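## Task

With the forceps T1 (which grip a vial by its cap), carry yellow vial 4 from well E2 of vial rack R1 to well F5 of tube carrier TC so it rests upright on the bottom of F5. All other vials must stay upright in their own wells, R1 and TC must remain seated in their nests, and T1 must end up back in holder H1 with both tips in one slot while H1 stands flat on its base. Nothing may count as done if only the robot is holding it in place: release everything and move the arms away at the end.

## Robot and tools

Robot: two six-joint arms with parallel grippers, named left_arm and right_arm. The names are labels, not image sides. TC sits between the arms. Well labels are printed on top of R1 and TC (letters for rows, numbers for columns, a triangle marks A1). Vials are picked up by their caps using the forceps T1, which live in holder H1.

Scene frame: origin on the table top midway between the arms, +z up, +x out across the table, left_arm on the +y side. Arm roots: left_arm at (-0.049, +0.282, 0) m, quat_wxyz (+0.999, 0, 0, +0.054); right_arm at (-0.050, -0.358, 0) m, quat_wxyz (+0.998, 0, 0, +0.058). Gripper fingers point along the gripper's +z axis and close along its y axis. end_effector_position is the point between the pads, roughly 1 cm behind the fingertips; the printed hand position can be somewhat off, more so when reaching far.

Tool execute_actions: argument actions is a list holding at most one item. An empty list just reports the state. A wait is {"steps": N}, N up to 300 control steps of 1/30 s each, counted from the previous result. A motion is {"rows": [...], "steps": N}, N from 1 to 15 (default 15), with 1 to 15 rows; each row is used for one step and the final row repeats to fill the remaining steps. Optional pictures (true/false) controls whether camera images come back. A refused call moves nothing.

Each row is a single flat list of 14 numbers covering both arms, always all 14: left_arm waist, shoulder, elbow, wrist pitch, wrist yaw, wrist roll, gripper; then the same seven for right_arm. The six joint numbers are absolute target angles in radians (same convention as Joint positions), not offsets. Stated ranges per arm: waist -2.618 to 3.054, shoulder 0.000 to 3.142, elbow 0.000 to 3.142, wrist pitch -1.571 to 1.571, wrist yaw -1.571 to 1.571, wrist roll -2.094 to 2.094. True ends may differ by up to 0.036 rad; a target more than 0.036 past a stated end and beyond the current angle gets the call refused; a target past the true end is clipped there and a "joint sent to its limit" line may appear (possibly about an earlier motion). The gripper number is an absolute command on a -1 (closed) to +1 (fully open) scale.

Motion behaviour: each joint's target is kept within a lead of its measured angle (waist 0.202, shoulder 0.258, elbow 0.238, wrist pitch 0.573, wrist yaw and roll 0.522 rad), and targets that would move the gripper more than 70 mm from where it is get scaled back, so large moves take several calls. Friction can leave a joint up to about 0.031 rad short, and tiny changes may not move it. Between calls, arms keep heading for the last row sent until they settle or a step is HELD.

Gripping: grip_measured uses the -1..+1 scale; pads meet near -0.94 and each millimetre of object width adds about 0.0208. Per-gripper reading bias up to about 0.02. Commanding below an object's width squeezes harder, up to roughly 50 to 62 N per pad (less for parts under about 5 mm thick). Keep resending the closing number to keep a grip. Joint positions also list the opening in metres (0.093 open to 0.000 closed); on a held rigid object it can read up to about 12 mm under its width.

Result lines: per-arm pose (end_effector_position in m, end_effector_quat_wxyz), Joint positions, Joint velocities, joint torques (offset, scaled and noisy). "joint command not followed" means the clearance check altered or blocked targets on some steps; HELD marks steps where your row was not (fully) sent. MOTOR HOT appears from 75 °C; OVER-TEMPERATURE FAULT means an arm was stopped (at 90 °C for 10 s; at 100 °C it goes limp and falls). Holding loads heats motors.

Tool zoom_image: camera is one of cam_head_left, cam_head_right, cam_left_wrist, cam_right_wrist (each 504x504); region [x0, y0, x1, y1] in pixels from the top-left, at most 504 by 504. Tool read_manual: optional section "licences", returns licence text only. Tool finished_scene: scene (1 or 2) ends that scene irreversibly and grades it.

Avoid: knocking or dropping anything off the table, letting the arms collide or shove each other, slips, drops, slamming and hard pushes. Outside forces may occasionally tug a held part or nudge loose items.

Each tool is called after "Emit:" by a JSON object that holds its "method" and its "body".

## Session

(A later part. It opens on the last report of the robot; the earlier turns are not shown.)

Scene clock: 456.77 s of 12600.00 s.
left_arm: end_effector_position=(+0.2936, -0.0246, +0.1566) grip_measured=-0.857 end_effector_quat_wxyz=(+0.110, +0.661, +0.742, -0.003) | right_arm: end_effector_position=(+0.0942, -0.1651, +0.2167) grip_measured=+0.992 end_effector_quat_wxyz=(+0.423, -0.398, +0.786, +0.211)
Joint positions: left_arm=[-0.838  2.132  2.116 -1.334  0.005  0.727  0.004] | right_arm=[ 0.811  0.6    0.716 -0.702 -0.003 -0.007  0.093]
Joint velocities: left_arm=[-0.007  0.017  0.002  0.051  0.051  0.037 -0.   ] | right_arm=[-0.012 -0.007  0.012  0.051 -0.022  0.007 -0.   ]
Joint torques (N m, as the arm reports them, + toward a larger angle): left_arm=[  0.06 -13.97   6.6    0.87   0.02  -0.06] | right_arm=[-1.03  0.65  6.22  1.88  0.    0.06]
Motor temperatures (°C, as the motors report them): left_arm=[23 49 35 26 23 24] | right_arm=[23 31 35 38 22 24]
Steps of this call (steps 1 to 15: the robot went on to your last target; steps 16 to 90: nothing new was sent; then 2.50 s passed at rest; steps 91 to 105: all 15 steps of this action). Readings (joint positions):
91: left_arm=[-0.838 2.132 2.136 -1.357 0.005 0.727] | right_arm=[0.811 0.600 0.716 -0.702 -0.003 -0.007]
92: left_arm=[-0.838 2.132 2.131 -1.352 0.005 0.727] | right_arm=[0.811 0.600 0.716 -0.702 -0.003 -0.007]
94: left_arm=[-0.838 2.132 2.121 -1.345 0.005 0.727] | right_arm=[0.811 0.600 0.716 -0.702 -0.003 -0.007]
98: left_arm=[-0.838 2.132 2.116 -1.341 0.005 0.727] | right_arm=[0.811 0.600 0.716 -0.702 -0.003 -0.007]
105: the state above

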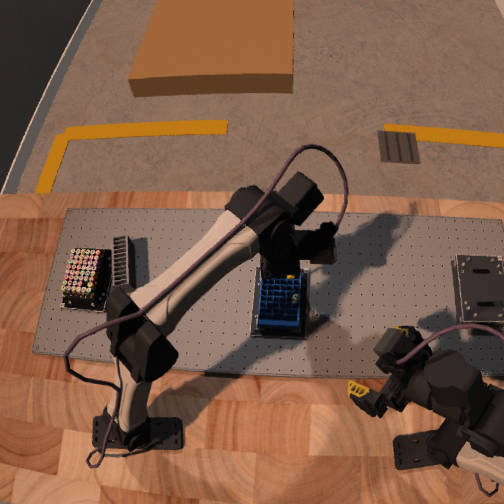

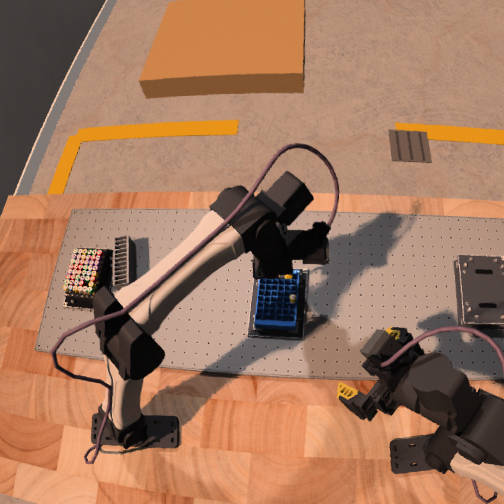

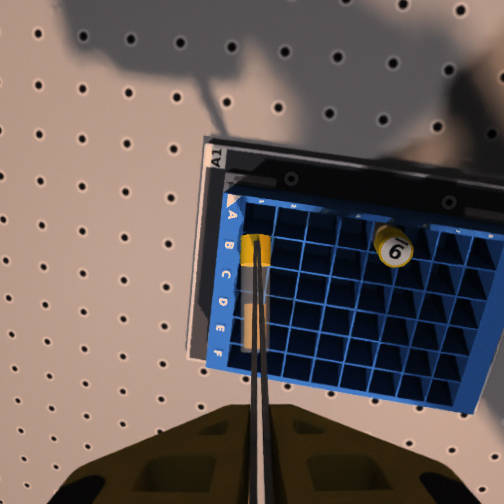

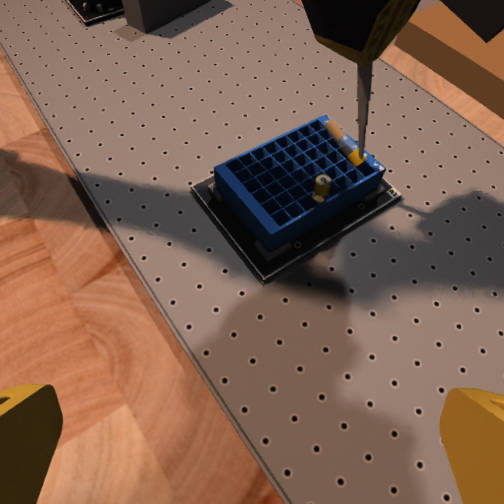

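Emit:
{"method": "execute_actions", "body": {"actions": [{"rows":[[-0.829,2.1,2.25,-1.42,0,0.72,-0.88,0.8,0.6,0.7,-0.7,0,0,1]],"steps":10}], "pictures": false}}

Emit:
{"method": "execute_actions", "body": {"actions": [{"rows":[[-0.7,2.0,2.1,-1.5,0,0.6,-0.88,0.8,0.6,0.7,-0.7,0,0,1],[-0.6,1.95,2.03,-1.52,0,0.5,-0.88,0.8,0.6,0.7,-0.7,0,0,1],[-0.5,1.92,1.99,-1.54,0,0.4,-0.88,0.8,0.6,0.7,-0.7,0,0,1],[-0.4,1.92,1.99,-1.54,0,0.3,-0.88,0.8,0.6,0.7,-0.7,0,0,1],[-0.3,1.92,1.99,-1.54,0,0.2,-0.88,0.8,0.6,0.7,-0.7,0,0,1],[-0.2,1.92,1.99,-1.54,0,0.1,-0.88,0.8,0.6,0.7,-0.7,0,0,1],[-0.1,1.92,1.99,-1.54,0,0.0,-0.88,0.8,0.6,0.7,-0.7,0,0,1],[0.0,1.92,1.99,-1.54,0,-0.1,-0.88,0.8,0.6,0.7,-0.7,0,0,1],[0.089,1.92,1.99,-1.54,0,-0.1,-0.88,0.8,0.6,0.7,-0.7,0,0,1]],"steps":15}], "pictures": false}}

Emit:
{"method": "execute_actions", "body": {"actions": [{"rows":[[0.089,2.0,2.0,-1.551,0,-0.1,-0.88,0.96,1.0,0.786,0.0,0,0,1]],"steps":15}]}}

Scene clock: 473.53 s of 12600.00 s.
left_arm: end_effector_position=(+0.2955, -0.0263, +0.2028) grip_measured=-0.875 end_effector_quat_wxyz=(+0.154, +0.657, +0.738, -0.003) | right_arm: end_effector_position=(+0.0942, -0.1651, +0.2167) grip_measured=+0.992 end_effector_quat_wxyz=(+0.423, -0.398, +0.786, +0.211)
Joint positions: left_arm=[-0.838  2.101  2.237 -1.396  0.005  0.726  0.003] | right_arm=[ 0.811  0.6    0.716 -0.702 -0.003 -0.007  0.093]
Joint velocities: left_arm=[-0.007  0.002 -0.012 -0.139  0.037 -0.066 -0.001] | right_arm=[-0.002 -0.002  0.002  0.051  0.037 -0.066 -0.001]
Joint torques (N m, as the arm reports them, + toward a larger angle): left_arm=[  0.11 -12.99   8.63   0.78   0.    -0.09] | right_arm=[-1.16  0.54  6.06  1.93 -0.01  0.06]
Motor temperatures (°C, as the motors report them): left_arm=[23 51 34 27 23 24] | right_arm=[23 30 35 38 22 24]
Steps of this call (steps 1 to 15: the robot went on to your last target; steps 16 to 90: nothing new was sent; then 13.43 s passed at rest; steps 91 to 100: all 10 steps of this action). Readings (joint positions):
91: left_arm=[-0.838 2.135 2.136 -1.351 0.005 0.727] | right_arm=[0.811 0.600 0.716 -0.702 -0.003 -0.007]
92: left_arm=[-0.838 2.140 2.165 -1.368 0.005 0.727] | right_arm=[0.811 0.600 0.716 -0.702 -0.003 -0.007]
94: left_arm=[-0.838 2.133 2.208 -1.380 0.005 0.727] | right_arm=[0.811 0.600 0.716 -0.702 -0.003 -0.007]
98: left_arm=[-0.838 2.104 2.235 -1.391 0.005 0.726] | right_arm=[0.811 0.600 0.716 -0.702 -0.003 -0.007]
100: the state above

Scene clock: 474.03 s of 12600.00 s.
left_arm: end_effector_position=(+0.3417, +0.3118, +0.1925) grip_measured=-0.875 end_effector_quat_wxyz=(+0.067, -0.034, +0.997, -0.000) | right_arm: end_effector_position=(+0.0942, -0.1651, +0.2167) grip_measured=+0.992 end_effector_quat_wxyz=(+0.423, -0.398, +0.786, +0.211)
Joint positions: left_arm=[-0.03   1.951  2.008 -1.495  0.007  0.01   0.003] | right_arm=[ 0.811  0.6    0.716 -0.702 -0.003 -0.007  0.093]
Joint velocities: left_arm=[ 1.868  0.002 -0.046 -0.051 -0.081 -0.681 -0.001] | right_arm=[-0.002 -0.002 -0.002 -0.022 -0.007 -0.022  0.001]
Joint torques (N m, as the arm reports them, + toward a larger angle): left_arm=[ -0.44 -13.99   6.15   0.17  -0.04  -0.1 ] | right_arm=[-0.97  0.43  6.15  1.92 -0.03  0.04]
Motor temperatures (°C, as the motors report them): left_arm=[23 51 34 27 23 24] | right_arm=[23 30 35 38 22 24]
Steps of this call (steps 1 to 15: all 15 steps of this action). Readings (joint positions):
1: left_arm=[-0.825 2.088 2.211 -1.392 0.011 0.709] | right_arm=[0.811 0.600 0.716 -0.702 -0.003 -0.007]
2: left_arm=[-0.803 2.065 2.165 -1.400 0.017 0.683] | right_arm=[0.811 0.600 0.716 -0.702 -0.003 -0.007]
4: left_arm=[-0.722 2.019 2.084 -1.432 0.019 0.604] | right_arm=[0.811 0.600 0.716 -0.702 -0.003 -0.007]
8: left_arm=[-0.495 1.965 2.017 -1.483 0.015 0.323] | right_arm=[0.811 0.600 0.716 -0.702 -0.003 -0.007]
15: the state above

Scene clock: 474.53 s of 12600.00 s.
left_arm: end_effector_position=(+0.3284, +0.3607, +0.1715) grip_measured=-0.875 end_effector_quat_wxyz=(+0.019, -0.145, +0.989, +0.005) | right_arm: end_effector_position=(+0.1260, -0.0406, +0.2596) grip_measured=+0.992 end_effector_quat_wxyz=(+0.508, -0.413, +0.695, +0.297)
Joint positions: left_arm=[ 0.094  2.005  2.008 -1.536 -0.007 -0.09   0.003] | right_arm=[ 0.95   1.01   0.758 -0.06   0.002 -0.006  0.093]
Joint velocities: left_arm=[ 0.002 -0.012  0.007 -0.066  0.022 -0.037 -0.   ] | right_arm=[ 0.002  0.002 -0.002  0.3   -0.007  0.022  0.001]
Joint torques (N m, as the arm reports them, + toward a larger angle): left_arm=[ -0.85 -12.09   6.5    0.27   0.08  -0.05] | right_arm=[ 0.84 -3.58 10.46  2.3  -0.06  0.04]
Motor temperatures (°C, as the motors report them): left_arm=[23 51 34 27 23 24] | right_arm=[23 30 35 39 22 24]
Steps of this call (steps 1 to 15: all 15 steps of this action). Readings (joint positions):
1: left_arm=[0.031 1.956 2.008 -1.498 0.003 -0.011] | right_arm=[0.825 0.616 0.716 -0.671 0.003 -0.006]
2: left_arm=[0.079 1.962 2.008 -1.502 -0.005 -0.028] | right_arm=[0.853 0.657 0.722 -0.608 0.003 -0.006]
4: left_arm=[0.122 1.982 2.008 -1.514 -0.016 -0.054] | right_arm=[0.901 0.769 0.738 -0.463 0.003 -0.006]
8: left_arm=[0.104 2.005 2.008 -1.528 -0.013 -0.077] | right_arm=[0.947 0.984 0.758 -0.200 0.002 -0.006]
15: the state above

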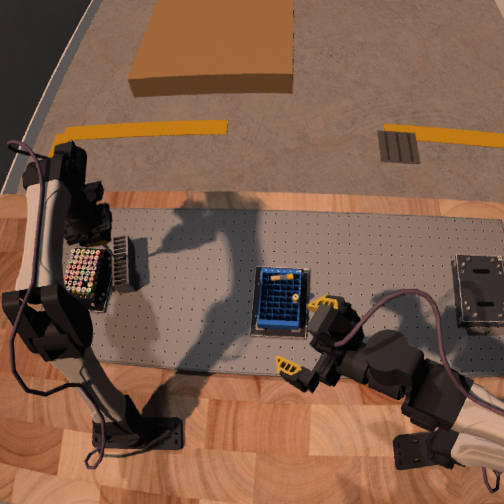

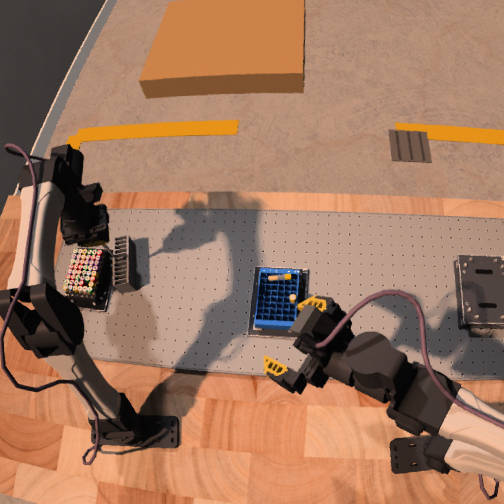

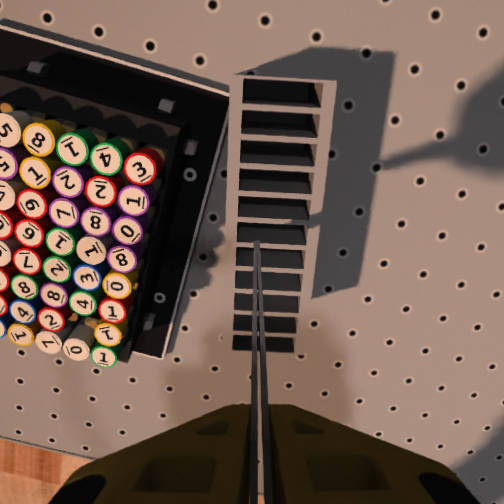

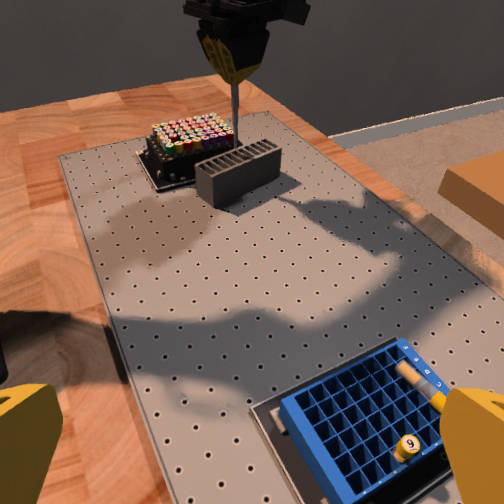

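Emit:
{"method": "execute_actions", "body": {"actions": [{"rows":[[0.068,2.0,1.935,-1.50,0,-0.04,-0.88,0.96,1.0,0.786,0.0,0,0,1]],"steps":15}]}}

Emit:
{"method": "zoom_image", "body": {"camera": "cam_left_wrist", "region": [190,170,350,330]}}

Emit:
{"method": "zoom_image", "body": {"camera": "cam_right_wrist", "region": [170,90,310,230]}}

Scene clock: 477.53 s of 12600.00 s.
left_arm: end_effector_position=(+0.3232, +0.3522, +0.1566) grip_measured=-0.875 end_effector_quat_wxyz=(-0.001, -0.116, +0.993, +0.003) | right_arm: end_effector_position=(+0.1272, -0.0384, +0.2677) grip_measured=+0.992 end_effector_quat_wxyz=(+0.520, -0.407, +0.686, +0.304)
Joint positions: left_arm=[ 0.075  2.003  1.946 -1.515 -0.006 -0.049  0.003] | right_arm=[ 0.95   1.01   0.758 -0.025  0.002 -0.006  0.093]
Joint velocities: left_arm=[-0.002  0.012 -0.002 -0.081  0.007 -0.007  0.   ] | right_arm=[-0.002  0.012 -0.027  0.051 -0.007 -0.066  0.   ]
Joint torques (N m, as the arm reports them, + toward a larger angle): left_arm=[ -0.99 -12.32   6.4    0.4    0.11   0.1 ] | right_arm=[ 0.81 -3.54 10.5   2.32 -0.07  0.08]
Motor temperatures (°C, as the motors report them): left_arm=[23 51 34 26 23 24] | right_arm=[23 30 35 39 22 24]
Steps of this call (steps 1 to 30: the robot went on to your last target; steps 31 to 75: nothing new was sent; steps 76 to 90: all 15 steps of this action). Readings (joint positions):
76: left_arm=[0.092 2.003 1.998 -1.531 -0.007 -0.086] | right_arm=[0.950 1.010 0.758 -0.025 0.002 -0.006]
77: left_arm=[0.089 2.000 1.983 -1.525 -0.007 -0.078] | right_arm=[0.950 1.010 0.758 -0.025 0.002 -0.006]
79: left_arm=[0.081 2.002 1.957 -1.522 -0.007 -0.067] | right_arm=[0.950 1.010 0.758 -0.025 0.002 -0.006]
83: left_arm=[0.075 2.003 1.946 -1.519 -0.006 -0.055] | right_arm=[0.950 1.010 0.758 -0.025 0.002 -0.006]
90: the state above

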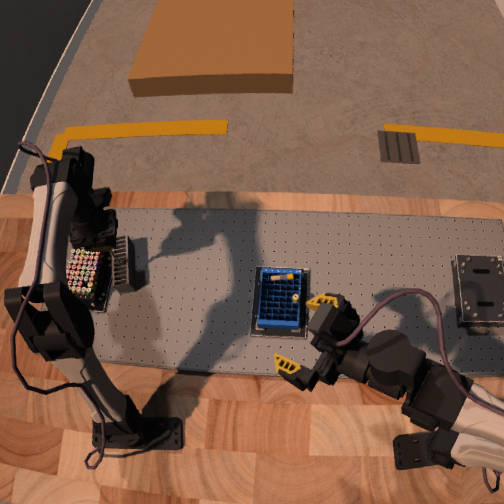

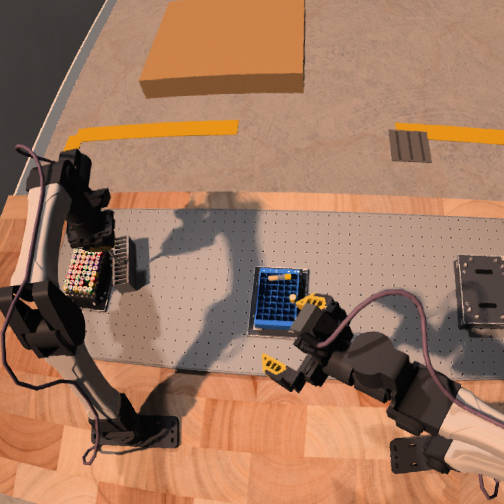

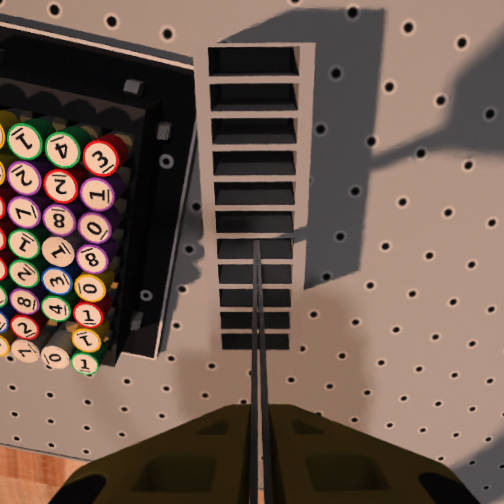

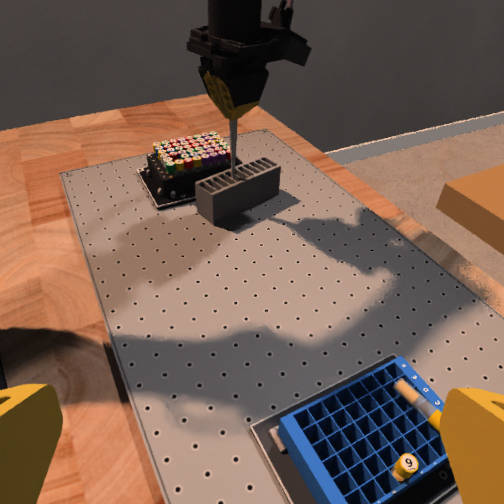

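Region (190, 170, 350, 330) of cam_left_wrist's 504x504 image, scaled by 3.150, with more detail than that image has.

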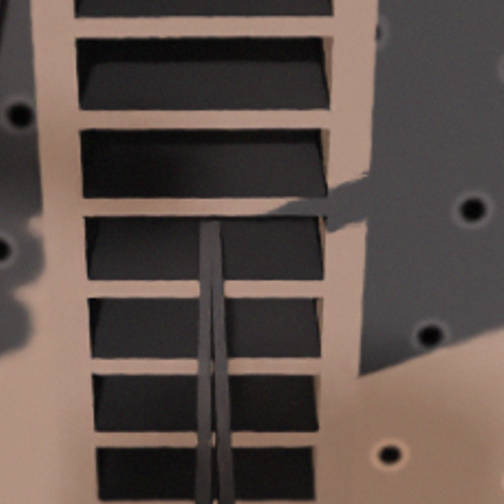

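Region (170, 90, 310, 230) of cam_right_wrist's 504x504 image, scaled by 3.600, with more detail than that image has.

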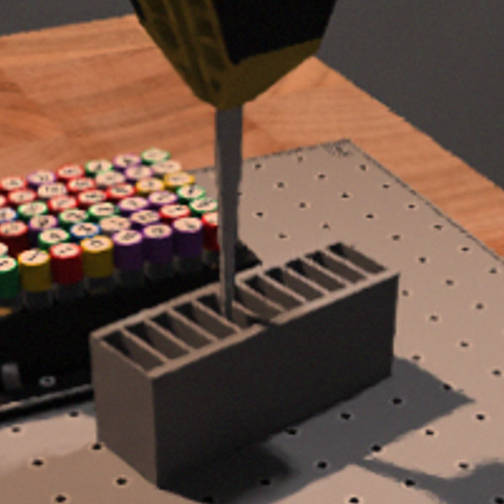

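Emit:
{"method": "execute_actions", "body": {"actions": [{"rows":[[0.068,2.0,1.935,-1.545,0,-0.04,-0.88,0.96,1.0,0.786,0.0,0,0,1],[0.068,2.0,1.935,-1.545,0,-0.04,-0.88,0.96,1.0,0.786,0.0,0,0,1],[0.068,2.0,1.935,-1.545,0,-0.04,-0.88,0.96,1.0,0.786,0.0,0,0,1],[0.068,2.0,1.935,-1.545,0,-0.04,-0.88,0.96,1.0,0.786,0.0,0,0,1],[0.068,2.0,1.935,-1.545,0,-0.04,-0.88,0.96,1.0,0.786,0.0,0,0,1],[0.068,1.995,1.905,-1.485,0,-0.04,-0.88,0.96,1.0,0.786,0.0,0,0,1],[0.068,1.995,1.905,-1.485,0,-0.04,-0.88,0.96,1.0,0.786,0.0,0,0,1],[0.068,1.99,1.875,-1.46,0,-0.04,-0.88,0.96,1.0,0.786,0.0,0,0,1]],"steps":15}]}}

Emit:
{"method": "zoom_image", "body": {"camera": "cam_left_wrist", "region": [190,170,350,330]}}

Emit:
{"method": "zoom_image", "body": {"camera": "cam_right_wrist", "region": [170,90,310,230]}}

Scene clock: 482.87 s of 12600.00 s.
left_arm: end_effector_position=(+0.3220, +0.3520, +0.1433) grip_measured=-0.875 end_effector_quat_wxyz=(-0.007, -0.115, +0.993, +0.002) | right_arm: end_effector_position=(+0.1272, -0.0384, +0.2677) grip_measured=+0.992 end_effector_quat_wxyz=(+0.520, -0.407, +0.686, +0.304)
Joint positions: left_arm=[ 0.075  2.002  1.89  -1.473 -0.006 -0.047  0.003] | right_arm=[ 0.95   1.01   0.758 -0.025  0.002 -0.006  0.093]
Joint velocities: left_arm=[ 0.007 -0.007 -0.002  0.022 -0.037  0.081  0.   ] | right_arm=[-0.007 -0.007 -0.017  0.095  0.007  0.022  0.   ]
Joint torques (N m, as the arm reports them, + toward a larger angle): left_arm=[ -1.16 -12.66   6.13   0.46   0.11   0.11] | right_arm=[ 0.65 -3.61 10.27  2.33 -0.07  0.05]
Motor temperatures (°C, as the motors report them): left_arm=[23 51 34 26 23 24] | right_arm=[23 30 37 40 22 24]
Steps of this call (steps 1 to 15: the robot went on to your last target; steps 16 to 90: nothing new was sent; then 1.83 s passed at rest; steps 91 to 105: all 15 steps of this action). Readings (joint positions):
91: left_arm=[0.075 2.003 1.946 -1.515 -0.006 -0.047] | right_arm=[0.950 1.010 0.758 -0.025 0.002 -0.006]
92: left_arm=[0.075 2.003 1.946 -1.518 -0.006 -0.047] | right_arm=[0.950 1.010 0.758 -0.025 0.002 -0.006]
94: left_arm=[0.075 2.003 1.946 -1.522 -0.006 -0.047] | right_arm=[0.950 1.010 0.758 -0.025 0.002 -0.006]
98: left_arm=[0.075 2.002 1.924 -1.503 -0.006 -0.047] | right_arm=[0.950 1.010 0.758 -0.025 0.002 -0.006]
105: the state above

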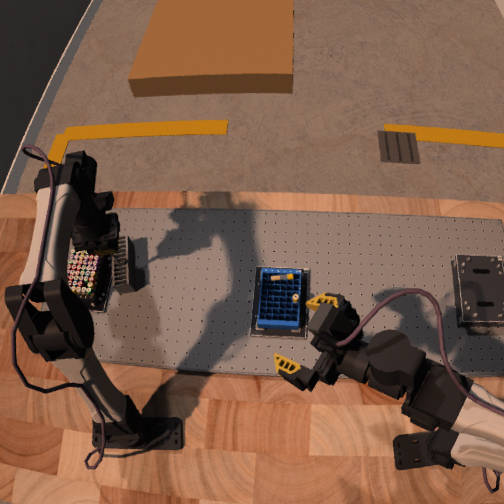

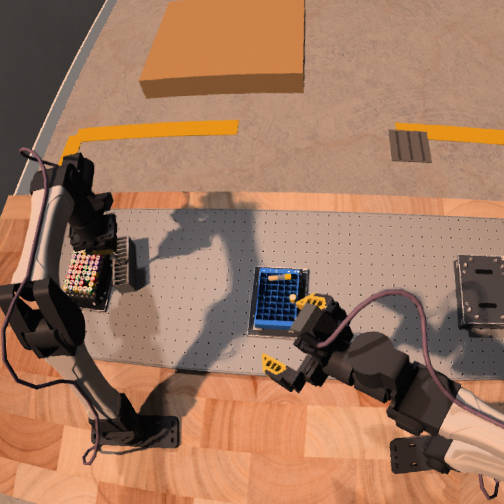

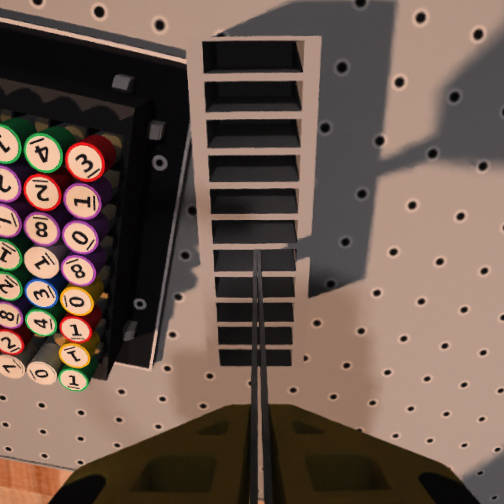

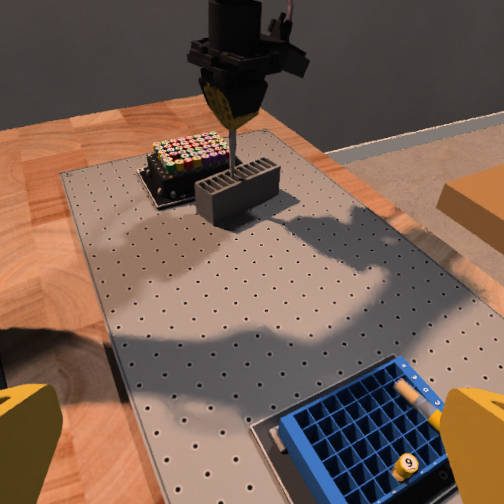

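Region (190, 170, 350, 330) of cam_left_wrist's 504x504 image, scaled by 3.150, with more detail than that image has.

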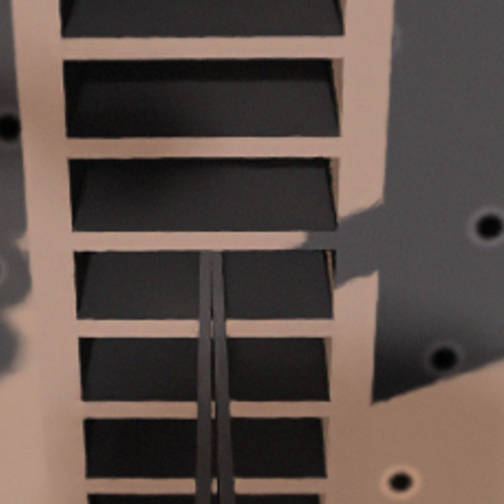

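Region (170, 90, 310, 230) of cam_right_wrist's 504x504 image, scaled by 3.600, with more detail than that image has.

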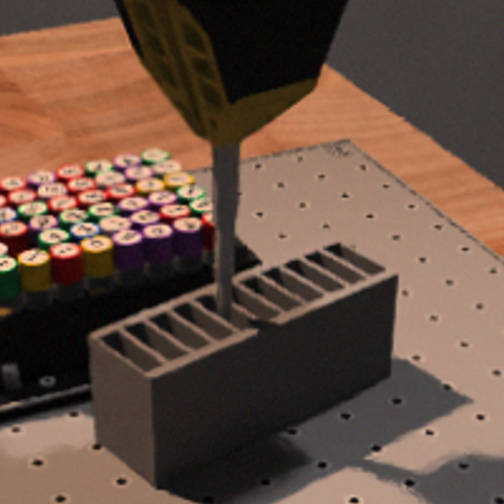

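In the slot. Lower and release.

Emit:
{"method": "execute_actions", "body": {"actions": [{"rows":[[0.068,1.985,1.84,-1.425,0,-0.04,-0.88,0.96,1.0,0.786,0.0,0,0,1],[0.068,1.985,1.84,-1.425,0,-0.04,-0.88,0.96,1.0,0.786,0.0,0,0,1],[0.068,1.98,1.81,-1.40,0,-0.04,-0.88,0.96,1.0,0.786,0.0,0,0,1],[0.068,1.98,1.81,-1.40,0,-0.04,-0.88,0.96,1.0,0.786,0.0,0,0,1],[0.068,1.975,1.78,-1.37,0,-0.04,-0.88,0.96,1.0,0.786,0.0,0,0,1]],"steps":12}], "pictures": false}}

Emit:
{"method": "execute_actions", "body": {"actions": [{"rows":[[0.068,1.975,1.78,-1.37,0,-0.04,-0.7,0.96,1.0,0.786,0.0,0,0,1],[0.068,1.975,1.78,-1.37,0,-0.04,-0.7,0.96,1.0,0.786,0.0,0,0,1],[0.068,1.975,1.78,-1.37,0,-0.04,-0.7,0.96,1.0,0.786,0.0,0,0,1],[0.068,1.975,1.78,-1.37,0,-0.04,-0.7,0.96,1.0,0.786,0.0,0,0,1],[0.068,1.975,1.78,-1.37,0,-0.04,-0.7,0.96,1.0,0.786,0.0,0,0,1],[0.068,1.975,1.78,-1.37,0,-0.04,-0.1,0.96,1.0,0.786,0.0,0,0,1]],"steps":15}]}}

Emit:
{"method": "zoom_image", "body": {"camera": "cam_right_wrist", "region": [170,90,310,230]}}

Scene clock: 488.53 s of 12600.00 s.
left_arm: end_effector_position=(+0.3216, +0.3519, +0.1223) grip_measured=-0.875 end_effector_quat_wxyz=(-0.008, -0.115, +0.993, +0.002) | right_arm: end_effector_position=(+0.1272, -0.0384, +0.2677) grip_measured=+0.992 end_effector_quat_wxyz=(+0.520, -0.407, +0.686, +0.304)
Joint positions: left_arm=[ 0.075  1.994  1.795 -1.387 -0.006 -0.047  0.003] | right_arm=[ 0.95   1.01   0.758 -0.025  0.002 -0.006  0.093]
Joint velocities: left_arm=[ 0.007 -0.012 -0.012  0.051 -0.066 -0.066  0.   ] | right_arm=[ 0.007  0.002 -0.002 -0.081  0.022 -0.125  0.   ]
Joint torques (N m, as the arm reports them, + toward a larger angle): left_arm=[ -1.05 -13.32   6.2    0.39   0.05   0.07] | right_arm=[ 0.67 -3.55 10.57  2.33 -0.04  0.03]
Motor temperatures (°C, as the motors report them): left_arm=[23 51 34 26 23 24] | right_arm=[23 30 38 40 22 24]
Steps of this call (steps 1 to 15: the robot went on to your last target; steps 16 to 90: nothing new was sent; then 2.27 s passed at rest; steps 91 to 102: all 12 steps of this action). Readings (joint positions):
91: left_arm=[0.075 2.000 1.884 -1.466 -0.006 -0.047] | right_arm=[0.950 1.010 0.758 -0.025 0.002 -0.006]
92: left_arm=[0.075 1.998 1.874 -1.459 -0.006 -0.047] | right_arm=[0.950 1.010 0.758 -0.025 0.002 -0.006]
94: left_arm=[0.075 1.995 1.847 -1.438 -0.006 -0.047] | right_arm=[0.950 1.010 0.758 -0.025 0.002 -0.006]
98: left_arm=[0.075 1.994 1.799 -1.394 -0.006 -0.047] | right_arm=[0.950 1.010 0.758 -0.025 0.002 -0.006]
102: the state above

Scene clock: 489.03 s of 12600.00 s.
left_arm: end_effector_position=(+0.3224, +0.3521, +0.1223) grip_measured=-0.101 end_effector_quat_wxyz=(-0.006, -0.115, +0.993, +0.003) | right_arm: end_effector_position=(+0.1272, -0.0384, +0.2677) grip_measured=+0.992 end_effector_quat_wxyz=(+0.520, -0.407, +0.686, +0.304)
Joint positions: left_arm=[ 0.075  1.994  1.795 -1.384 -0.006 -0.047  0.04 ] | right_arm=[ 0.95   1.01   0.758 -0.025  0.002 -0.006  0.093]
Joint velocities: left_arm=[-0.002  0.007 -0.017  0.037  0.007  0.022 -0.001] | right_arm=[-0.002 -0.002 -0.032 -0.051 -0.022  0.007  0.001]
Joint torques (N m, as the arm reports them, + toward a larger angle): left_arm=[ -0.97 -13.31   6.18   0.41   0.08   0.08] | right_arm=[ 0.73 -3.67 10.66  2.31 -0.05  0.05]
Motor temperatures (°C, as the motors report them): left_arm=[23 51 34 26 23 24] | right_arm=[23 30 38 40 22 24]
Steps of this call (steps 1 to 15: all 15 steps of this action). Readings (joint positions):
1: left_arm=[0.075 1.994 1.795 -1.386 -0.006 -0.047] | right_arm=[0.950 1.010 0.758 -0.025 0.002 -0.006]
2: left_arm=[0.075 1.994 1.795 -1.385 -0.006 -0.047] | right_arm=[0.950 1.010 0.758 -0.025 0.002 -0.006]
4: left_arm=[0.075 1.994 1.795 -1.385 -0.006 -0.047] | right_arm=[0.950 1.010 0.758 -0.025 0.002 -0.006]
8: left_arm=[0.075 1.994 1.795 -1.384 -0.006 -0.047] | right_arm=[0.950 1.010 0.758 -0.025 0.002 -0.006]
15: the state above

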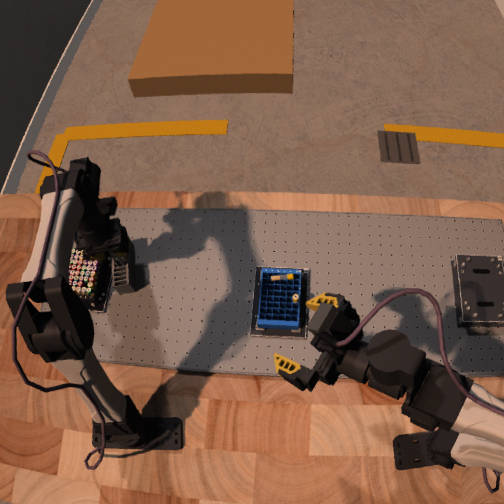

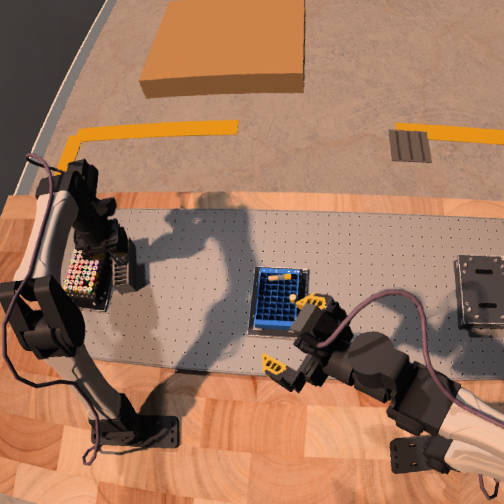

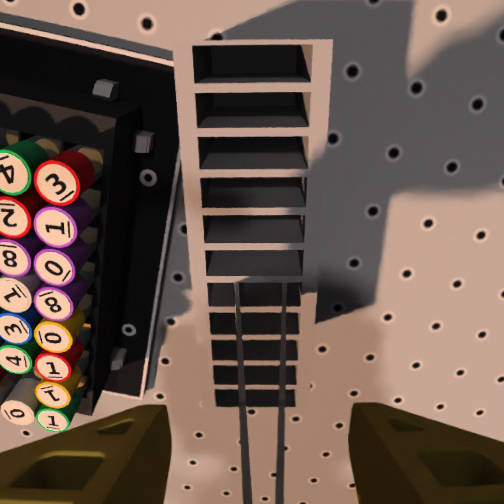

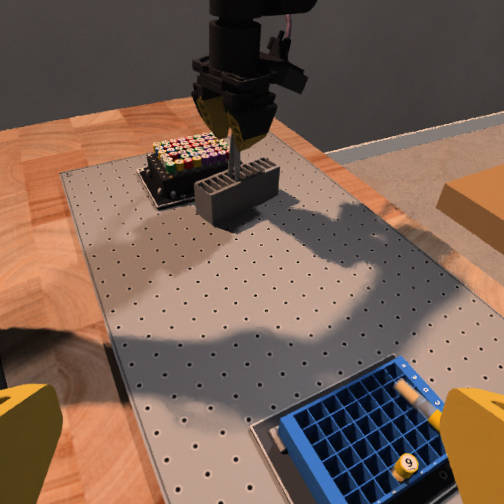

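Region (170, 90, 310, 230) of cam_right_wrist's 504x504 image, scaled by 3.600, with more detail than that image has.

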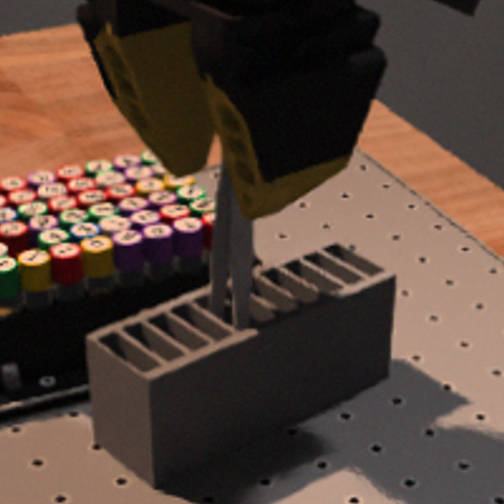

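Emit:
{"method": "execute_actions", "body": {"actions": [{"rows":[[0.068,2.0,1.9,-1.47,0,-0.04,-0.1,0.8,0.6,0.7,-0.7,0,0,1],[0.068,2.0,1.9,-1.47,0,-0.04,-0.1,0.8,0.6,0.7,-0.7,0,0,1],[0.068,2.0,1.9,-1.47,0,-0.04,-0.1,0.8,0.6,0.7,-0.7,0,0,1],[0.068,2.01,2.01,-1.55,0,-0.04,-0.1,0.8,0.6,0.7,-0.7,0,0,1],[0.068,2.01,2.01,-1.55,0,-0.04,-0.1,0.8,0.6,0.7,-0.7,0,0,1],[0.068,2.01,2.01,-1.55,0,-0.04,-0.1,0.8,0.6,0.7,-0.7,0,0,1],[0.068,2.01,2.01,-1.55,0,-0.04,-0.1,0.8,0.6,0.7,-0.7,0,0,1],[0.068,1.92,2.01,-1.55,0,-0.04,-0.1,0.8,0.6,0.7,-0.7,0,0,1]],"steps":15}], "pictures": false}}

Emit:
{"method": "execute_actions", "body": {"actions": [{"rows":[[-0.83,1.92,2.01,-1.55,0,0.8,-0.1,0.8,0.6,0.7,-0.7,0,0,1]],"steps":15}], "pictures": false}}

Emit:
{"method": "execute_actions", "body": {"actions": [{"rows":[[-0.83,2.1,2.15,-1.53,0,0.8,-0.1,0.8,0.6,0.7,-0.7,0,0,1],[-0.83,2.1,2.15,-1.53,0,0.8,-0.1,0.8,0.6,0.7,-0.7,0,0,1],[-0.83,2.1,2.15,-1.53,0,0.8,-0.1,0.8,0.6,0.7,-0.7,0,0,1],[-0.83,2.27,2.3,-1.5,0,0.8,-0.1,0.8,0.6,0.7,-0.7,0,0,1],[-0.83,2.27,2.3,-1.5,0,0.8,-0.1,0.8,0.6,0.7,-0.7,0,0,1],[-0.83,2.27,2.3,-1.5,0,0.8,-0.1,0.8,0.6,0.7,-0.7,0,0,1],[-0.83,2.425,2.435,-1.475,0,0.8,-0.1,0.8,0.6,0.7,-0.7,0,0,1]],"steps":15}], "pictures": false}}

Emit:
{"method": "execute_actions", "body": {"actions": [{"steps":12}]}}

Scene clock: 500.87 s of 12600.00 s.
left_arm: end_effector_position=(+0.3233, +0.3522, +0.1996) grip_measured=-0.101 end_effector_quat_wxyz=(+0.059, -0.115, +0.992, +0.007) | right_arm: end_effector_position=(+0.0968, -0.1633, +0.2259) grip_measured=+0.992 end_effector_quat_wxyz=(+0.440, -0.391, +0.778, +0.218)
Joint positions: left_arm=[ 0.075  1.919  1.996 -1.53  -0.006 -0.047  0.04 ] | right_arm=[ 0.81   0.591  0.719 -0.672  0.001 -0.006  0.093]
Joint velocities: left_arm=[-0.007 -0.046  0.017 -0.125  0.007 -0.007 -0.   ] | right_arm=[ 0.007 -0.002  0.007 -0.125 -0.037 -0.051 -0.   ]
Joint torques (N m, as the arm reports them, + toward a larger angle): left_arm=[ -1.12 -10.63   8.31   0.49   0.1    0.07] | right_arm=[-1.18  1.3   6.06  1.98 -0.03  0.08]
Motor temperatures (°C, as the motors report them): left_arm=[23 52 34 26 23 24] | right_arm=[23 30 40 41 22 24]
Steps of this call (steps 1 to 15: the robot went on to your last target; steps 16 to 90: nothing new was sent; then 8.33 s passed at rest; steps 91 to 105: all 15 steps of this action). Readings (joint positions):
91: left_arm=[0.075 1.998 1.809 -1.399 -0.006 -0.047] | right_arm=[0.937 0.992 0.758 -0.070 -0.006 -0.006]
92: left_arm=[0.075 2.004 1.833 -1.416 -0.006 -0.047] | right_arm=[0.909 0.948 0.749 -0.149 -0.007 -0.006]
94: left_arm=[0.075 2.010 1.887 -1.445 -0.006 -0.047] | right_arm=[0.853 0.831 0.730 -0.309 -0.003 -0.006]
98: left_arm=[0.075 2.001 1.987 -1.485 -0.006 -0.047] | right_arm=[0.810 0.608 0.719 -0.541 0.001 -0.006]
105: the state above

Scene clock: 501.37 s of 12600.00 s.
left_arm: end_effector_position=(+0.2360, +0.0326, +0.1976) grip_measured=-0.101 end_effector_quat_wxyz=(+0.056, +0.667, +0.743, -0.002) | right_arm: end_effector_position=(+0.0946, -0.1663, +0.2200) grip_measured=+0.992 end_effector_quat_wxyz=(+0.429, -0.394, +0.785, +0.212)
Joint positions: left_arm=[-0.826  1.925  1.997 -1.532  0.006  0.746  0.04 ] | right_arm=[ 0.81   0.591  0.719 -0.701  0.001 -0.006  0.093]
Joint velocities: left_arm=[-1.082 -0.002  0.002 -0.007  0.242  0.344  0.   ] | right_arm=[-0.002 -0.002 -0.007 -0.037  0.007  0.037  0.001]
Joint torques (N m, as the arm reports them, + toward a larger angle): left_arm=[  4.2  -11.35   8.36   0.37  -0.3    0.05] | right_arm=[-0.92  1.61  6.07  1.94 -0.05  0.12]
Motor temperatures (°C, as the motors report them): left_arm=[23 52 34 26 23 24] | right_arm=[23 30 39 41 22 24]
Steps of this call (steps 1 to 15: all 15 steps of this action). Readings (joint positions):
1: left_arm=[0.056 1.919 1.997 -1.531 -0.016 0.028] | right_arm=[0.810 0.591 0.719 -0.679 0.001 -0.006]
2: left_arm=[0.018 1.919 1.997 -1.532 -0.023 0.120] | right_arm=[0.810 0.591 0.719 -0.684 0.001 -0.006]
4: left_arm=[-0.101 1.921 1.997 -1.532 -0.023 0.303] | right_arm=[0.810 0.591 0.719 -0.691 0.001 -0.006]
8: left_arm=[-0.374 1.924 1.997 -1.532 -0.015 0.576] | right_arm=[0.810 0.591 0.719 -0.698 0.001 -0.006]
15: the state above

Scene clock: 501.87 s of 12600.00 s.
left_arm: end_effector_position=(+0.3100, -0.0387, +0.0747) grip_measured=-0.101 end_effector_quat_wxyz=(+0.009, +0.688, +0.725, -0.003) | right_arm: end_effector_position=(+0.0945, -0.1664, +0.2198) grip_measured=+0.992 end_effector_quat_wxyz=(+0.429, -0.395, +0.785, +0.212)
Joint positions: left_arm=[-0.836  2.477  2.399 -1.474  0.008  0.791  0.04 ] | right_arm=[ 0.81   0.591  0.719 -0.702  0.001 -0.006  0.093]
Joint velocities: left_arm=[ 0.007 -0.105 -0.017 -0.007  0.022 -0.022 -0.   ] | right_arm=[-0.007 -0.012 -0.012  0.037  0.081  0.007 -0.   ]
Joint torques (N m, as the arm reports them, + toward a larger angle): left_arm=[ -0.24 -19.91  10.47   0.29  -0.03   0.09] | right_arm=[-0.96  1.25  5.96  1.92 -0.06  0.07]
Motor temperatures (°C, as the motors report them): left_arm=[23 52 34 26 23 24] | right_arm=[23 30 39 41 22 24]
Steps of this call (steps 1 to 15: all 15 steps of this action). Readings (joint positions):
1: left_arm=[-0.853 1.948 2.029 -1.552 0.012 0.756] | right_arm=[0.810 0.591 0.719 -0.702 0.001 -0.006]
2: left_arm=[-0.862 1.984 2.081 -1.556 0.016 0.765] | right_arm=[0.810 0.591 0.719 -0.702 0.001 -0.006]
4: left_arm=[-0.856 2.068 2.163 -1.548 0.016 0.775] | right_arm=[0.810 0.591 0.719 -0.702 0.001 -0.006]
8: left_arm=[-0.838 2.307 2.355 -1.513 0.011 0.785] | right_arm=[0.810 0.591 0.719 -0.702 0.001 -0.006]
15: the state above

Scene clock: 502.27 s of 12600.00 s.
left_arm: end_effector_position=(+0.3135, -0.0418, +0.0985) grip_measured=-0.101 end_effector_quat_wxyz=(+0.039, +0.689, +0.724, -0.002) | right_arm: end_effector_position=(+0.0945, -0.1664, +0.2198) grip_measured=+0.992 end_effector_quat_wxyz=(+0.429, -0.395, +0.785, +0.212)
Joint positions: left_arm=[-0.836  2.436  2.418 -1.475  0.008  0.793  0.04 ] | right_arm=[ 0.81   0.591  0.719 -0.702  0.001 -0.006  0.093]
Joint velocities: left_arm=[-0.007  0.002 -0.022  0.022 -0.007 -0.022 -0.001] | right_arm=[-0.017  0.002 -0.017 -0.051  0.022 -0.007  0.   ]
Joint torques (N m, as the arm reports them, + toward a larger angle): left_arm=[  0.02 -16.63   9.08   0.47   0.     0.12] | right_arm=[-1.06  1.33  6.03  1.93  0.    0.08]
Motor temperatures (°C, as the motors report them): left_arm=[23 52 34 26 23 24] | right_arm=[23 30 39 41 22 24]
Steps of this call (steps 1 to 12: the robot went on to your last target). Readings (joint positions):
1: left_arm=[-0.836 2.471 2.399 -1.474 0.008 0.791] | right_arm=[0.810 0.591 0.719 -0.702 0.001 -0.006]
2: left_arm=[-0.836 2.465 2.401 -1.475 0.008 0.792] | right_arm=[0.810 0.591 0.719 -0.702 0.001 -0.006]
4: left_arm=[-0.836 2.453 2.409 -1.475 0.008 0.792] | right_arm=[0.810 0.591 0.719 -0.702 0.001 -0.006]
8: left_arm=[-0.836 2.437 2.417 -1.475 0.008 0.792] | right_arm=[0.810 0.591 0.719 -0.702 0.001 -0.006]
12: the state above

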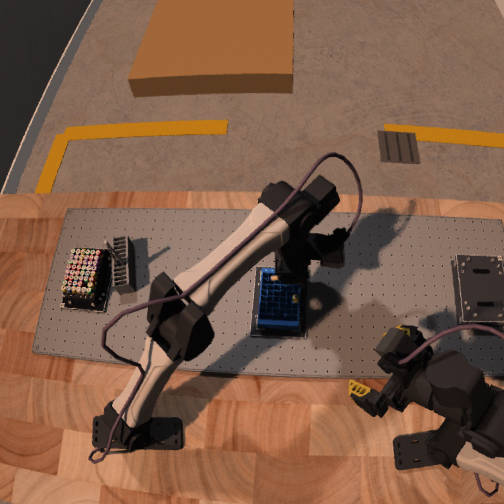

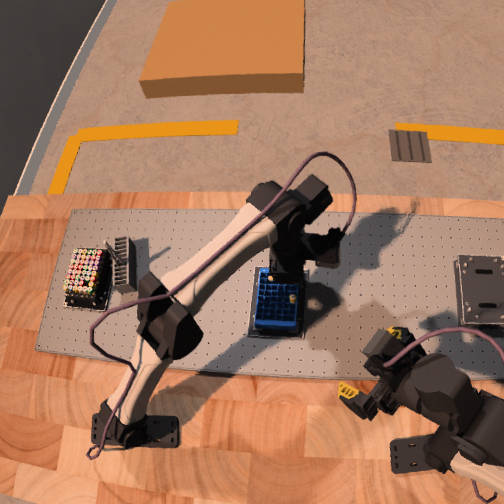

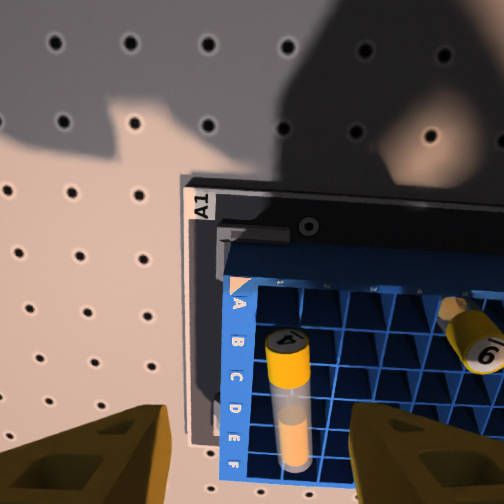

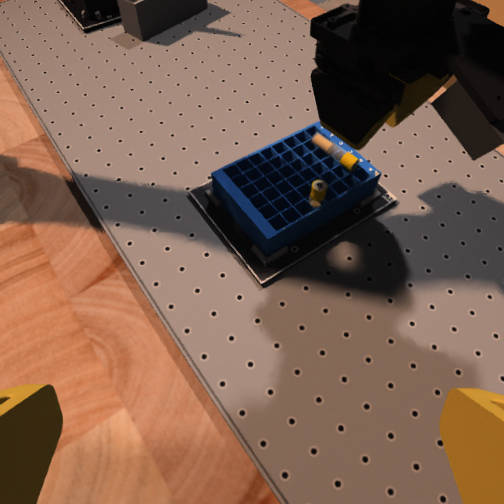

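Emit:
{"method": "execute_actions", "body": {"actions": [{"rows":[[-0.83,2.41,2.37,-1.44,0,0.8,-0.1,0.8,0.6,0.7,-0.7,0,0,1],[-0.83,2.40,2.33,-1.41,0,0.8,-0.1,0.8,0.6,0.7,-0.7,0,0,1],[-0.83,2.39,2.29,-1.385,0,0.8,-0.1,0.8,0.6,0.7,-0.7,0,0,1],[-0.83,2.38,2.25,-1.36,0,0.8,-0.1,0.8,0.6,0.7,-0.7,0,0,1],[-0.83,2.37,2.22,-1.335,0,0.8,-0.1,0.8,0.6,0.7,-0.7,0,0,1],[-0.83,2.36,2.19,-1.31,0,0.8,-0.1,0.8,0.6,0.7,-0.7,0,0,1],[-0.83,2.35,2.16,-1.29,0,0.8,-0.1,0.8,0.6,0.7,-0.7,0,0,1],[-0.83,2.345,2.135,-1.27,0,0.8,-0.1,0.8,0.6,0.7,-0.7,0,0,1],[-0.83,2.34,2.115,-1.255,0,0.8,-0.1,0.8,0.6,0.7,-0.7,0,0,1]],"steps":15}], "pictures": false}}

Emit:
{"method": "execute_actions", "body": {"actions": [{"steps":10}]}}

Emit:
{"method": "zoom_image", "body": {"camera": "cam_right_wrist", "region": [230,60,440,270]}}

Scene clock: 509.43 s of 12600.00 s.
left_arm: end_effector_position=(+0.3038, -0.0331, +0.0644) grip_measured=-0.101 end_effector_quat_wxyz=(+0.030, +0.689, +0.724, -0.003) | right_arm: end_effector_position=(+0.0945, -0.1664, +0.2198) grip_measured=+0.992 end_effector_quat_wxyz=(+0.429, -0.395, +0.785, +0.212)
Joint positions: left_arm=[-0.836  2.353  2.136 -1.293  0.007  0.793  0.04 ] | right_arm=[ 0.81   0.591  0.719 -0.702  0.001 -0.006  0.093]
Joint velocities: left_arm=[ 0.007 -0.012  0.012  0.139 -0.066 -0.022  0.   ] | right_arm=[ 0.012  0.007  0.007 -0.095 -0.007  0.007 -0.   ]
Joint torques (N m, as the arm reports them, + toward a larger angle): left_arm=[  0.06 -16.23   5.69   0.48  -0.02   0.09] | right_arm=[-1.04  1.13  6.14  1.92 -0.07  0.11]
Motor temperatures (°C, as the motors report them): left_arm=[23 54 34 26 23 24] | right_arm=[23 30 39 41 22 24]
Steps of this call (steps 1 to 30: the robot went on to your last target; steps 31 to 90: nothing new was sent; then 3.67 s passed at rest; steps 91 to 105: all 15 steps of this action). Readings (joint positions):
91: left_arm=[-0.836 2.434 2.412 -1.470 0.008 0.793] | right_arm=[0.810 0.591 0.719 -0.702 0.001 -0.006]
92: left_arm=[-0.836 2.427 2.393 -1.458 0.008 0.793] | right_arm=[0.810 0.591 0.719 -0.702 0.001 -0.006]
94: left_arm=[-0.836 2.406 2.330 -1.429 0.008 0.793] | right_arm=[0.810 0.591 0.719 -0.702 0.001 -0.006]
98: left_arm=[-0.836 2.376 2.196 -1.362 0.008 0.793] | right_arm=[0.810 0.591 0.719 -0.702 0.001 -0.006]
105: the state above

Scene clock: 509.77 s of 12600.00 s.
left_arm: end_effector_position=(+0.3077, -0.0366, +0.0648) grip_measured=-0.101 end_effector_quat_wxyz=(+0.041, +0.689, +0.724, -0.002) | right_arm: end_effector_position=(+0.0945, -0.1664, +0.2198) grip_measured=+0.992 end_effector_quat_wxyz=(+0.429, -0.395, +0.785, +0.212)
Joint positions: left_arm=[-0.836  2.353  2.136 -1.271  0.007  0.793  0.04 ] | right_arm=[ 0.81   0.591  0.719 -0.702  0.001 -0.006  0.093]
Joint velocities: left_arm=[ 0.017 -0.012 -0.017 -0.037 -0.007 -0.037 -0.   ] | right_arm=[ 0.012 -0.007 -0.007 -0.022 -0.037  0.022 -0.001]
Joint torques (N m, as the arm reports them, + toward a larger angle): left_arm=[ -0.12 -16.08   5.8    0.61   0.     0.08] | right_arm=[-1.08  1.33  5.9   1.89 -0.02  0.09]
Motor temperatures (°C, as the motors report them): left_arm=[23 54 34 26 23 24] | right_arm=[23 30 39 40 22 24]
Steps of this call (steps 1 to 10: the robot went on to your last target). Readings (joint positions):
1: left_arm=[-0.836 2.353 2.136 -1.287 0.007 0.793] | right_arm=[0.810 0.591 0.719 -0.702 0.001 -0.006]
2: left_arm=[-0.836 2.353 2.136 -1.283 0.007 0.793] | right_arm=[0.810 0.591 0.719 -0.702 0.001 -0.006]
4: left_arm=[-0.836 2.353 2.136 -1.278 0.007 0.793] | right_arm=[0.810 0.591 0.719 -0.702 0.001 -0.006]
8: left_arm=[-0.836 2.353 2.136 -1.273 0.007 0.793] | right_arm=[0.810 0.591 0.719 -0.702 0.001 -0.006]
10: the state above

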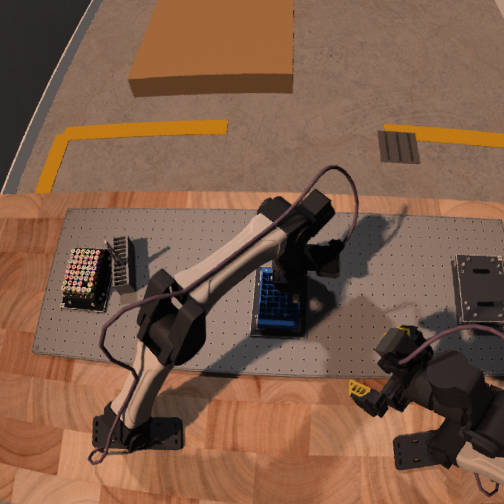

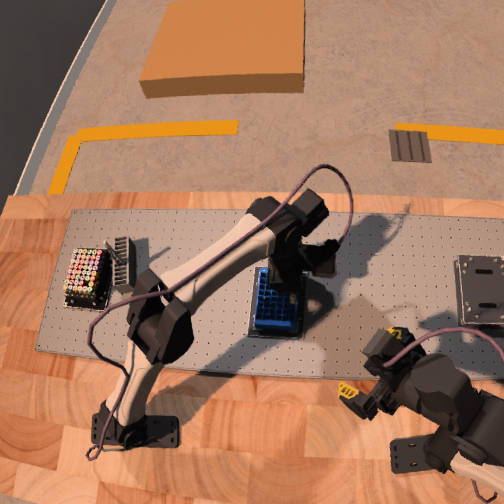

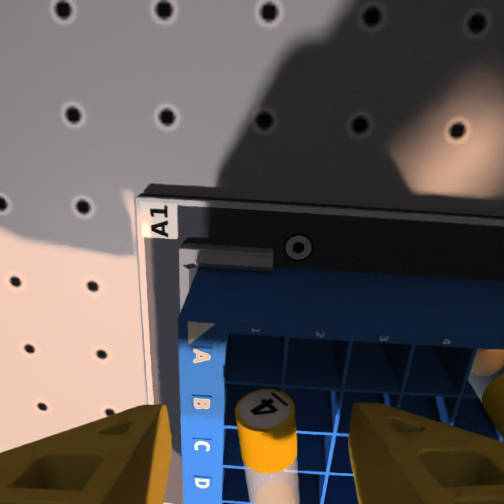

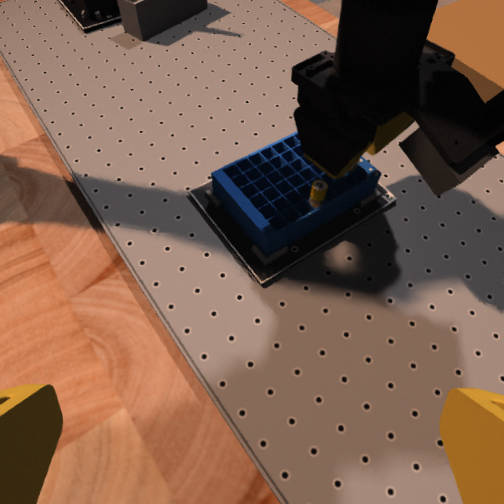

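Region (230, 60, 440, 270) of cam_right_wrist's 504x504 image, scaled by 2.400, with more detail than that image has.

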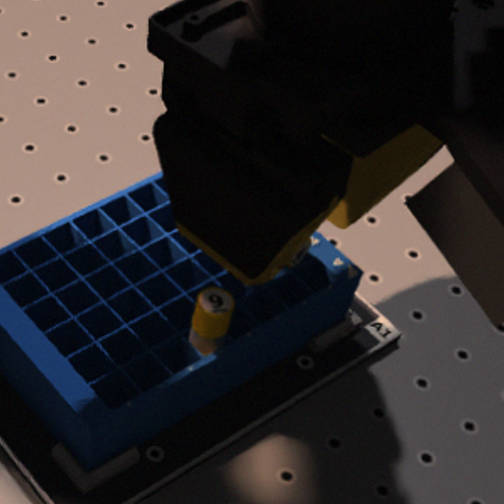

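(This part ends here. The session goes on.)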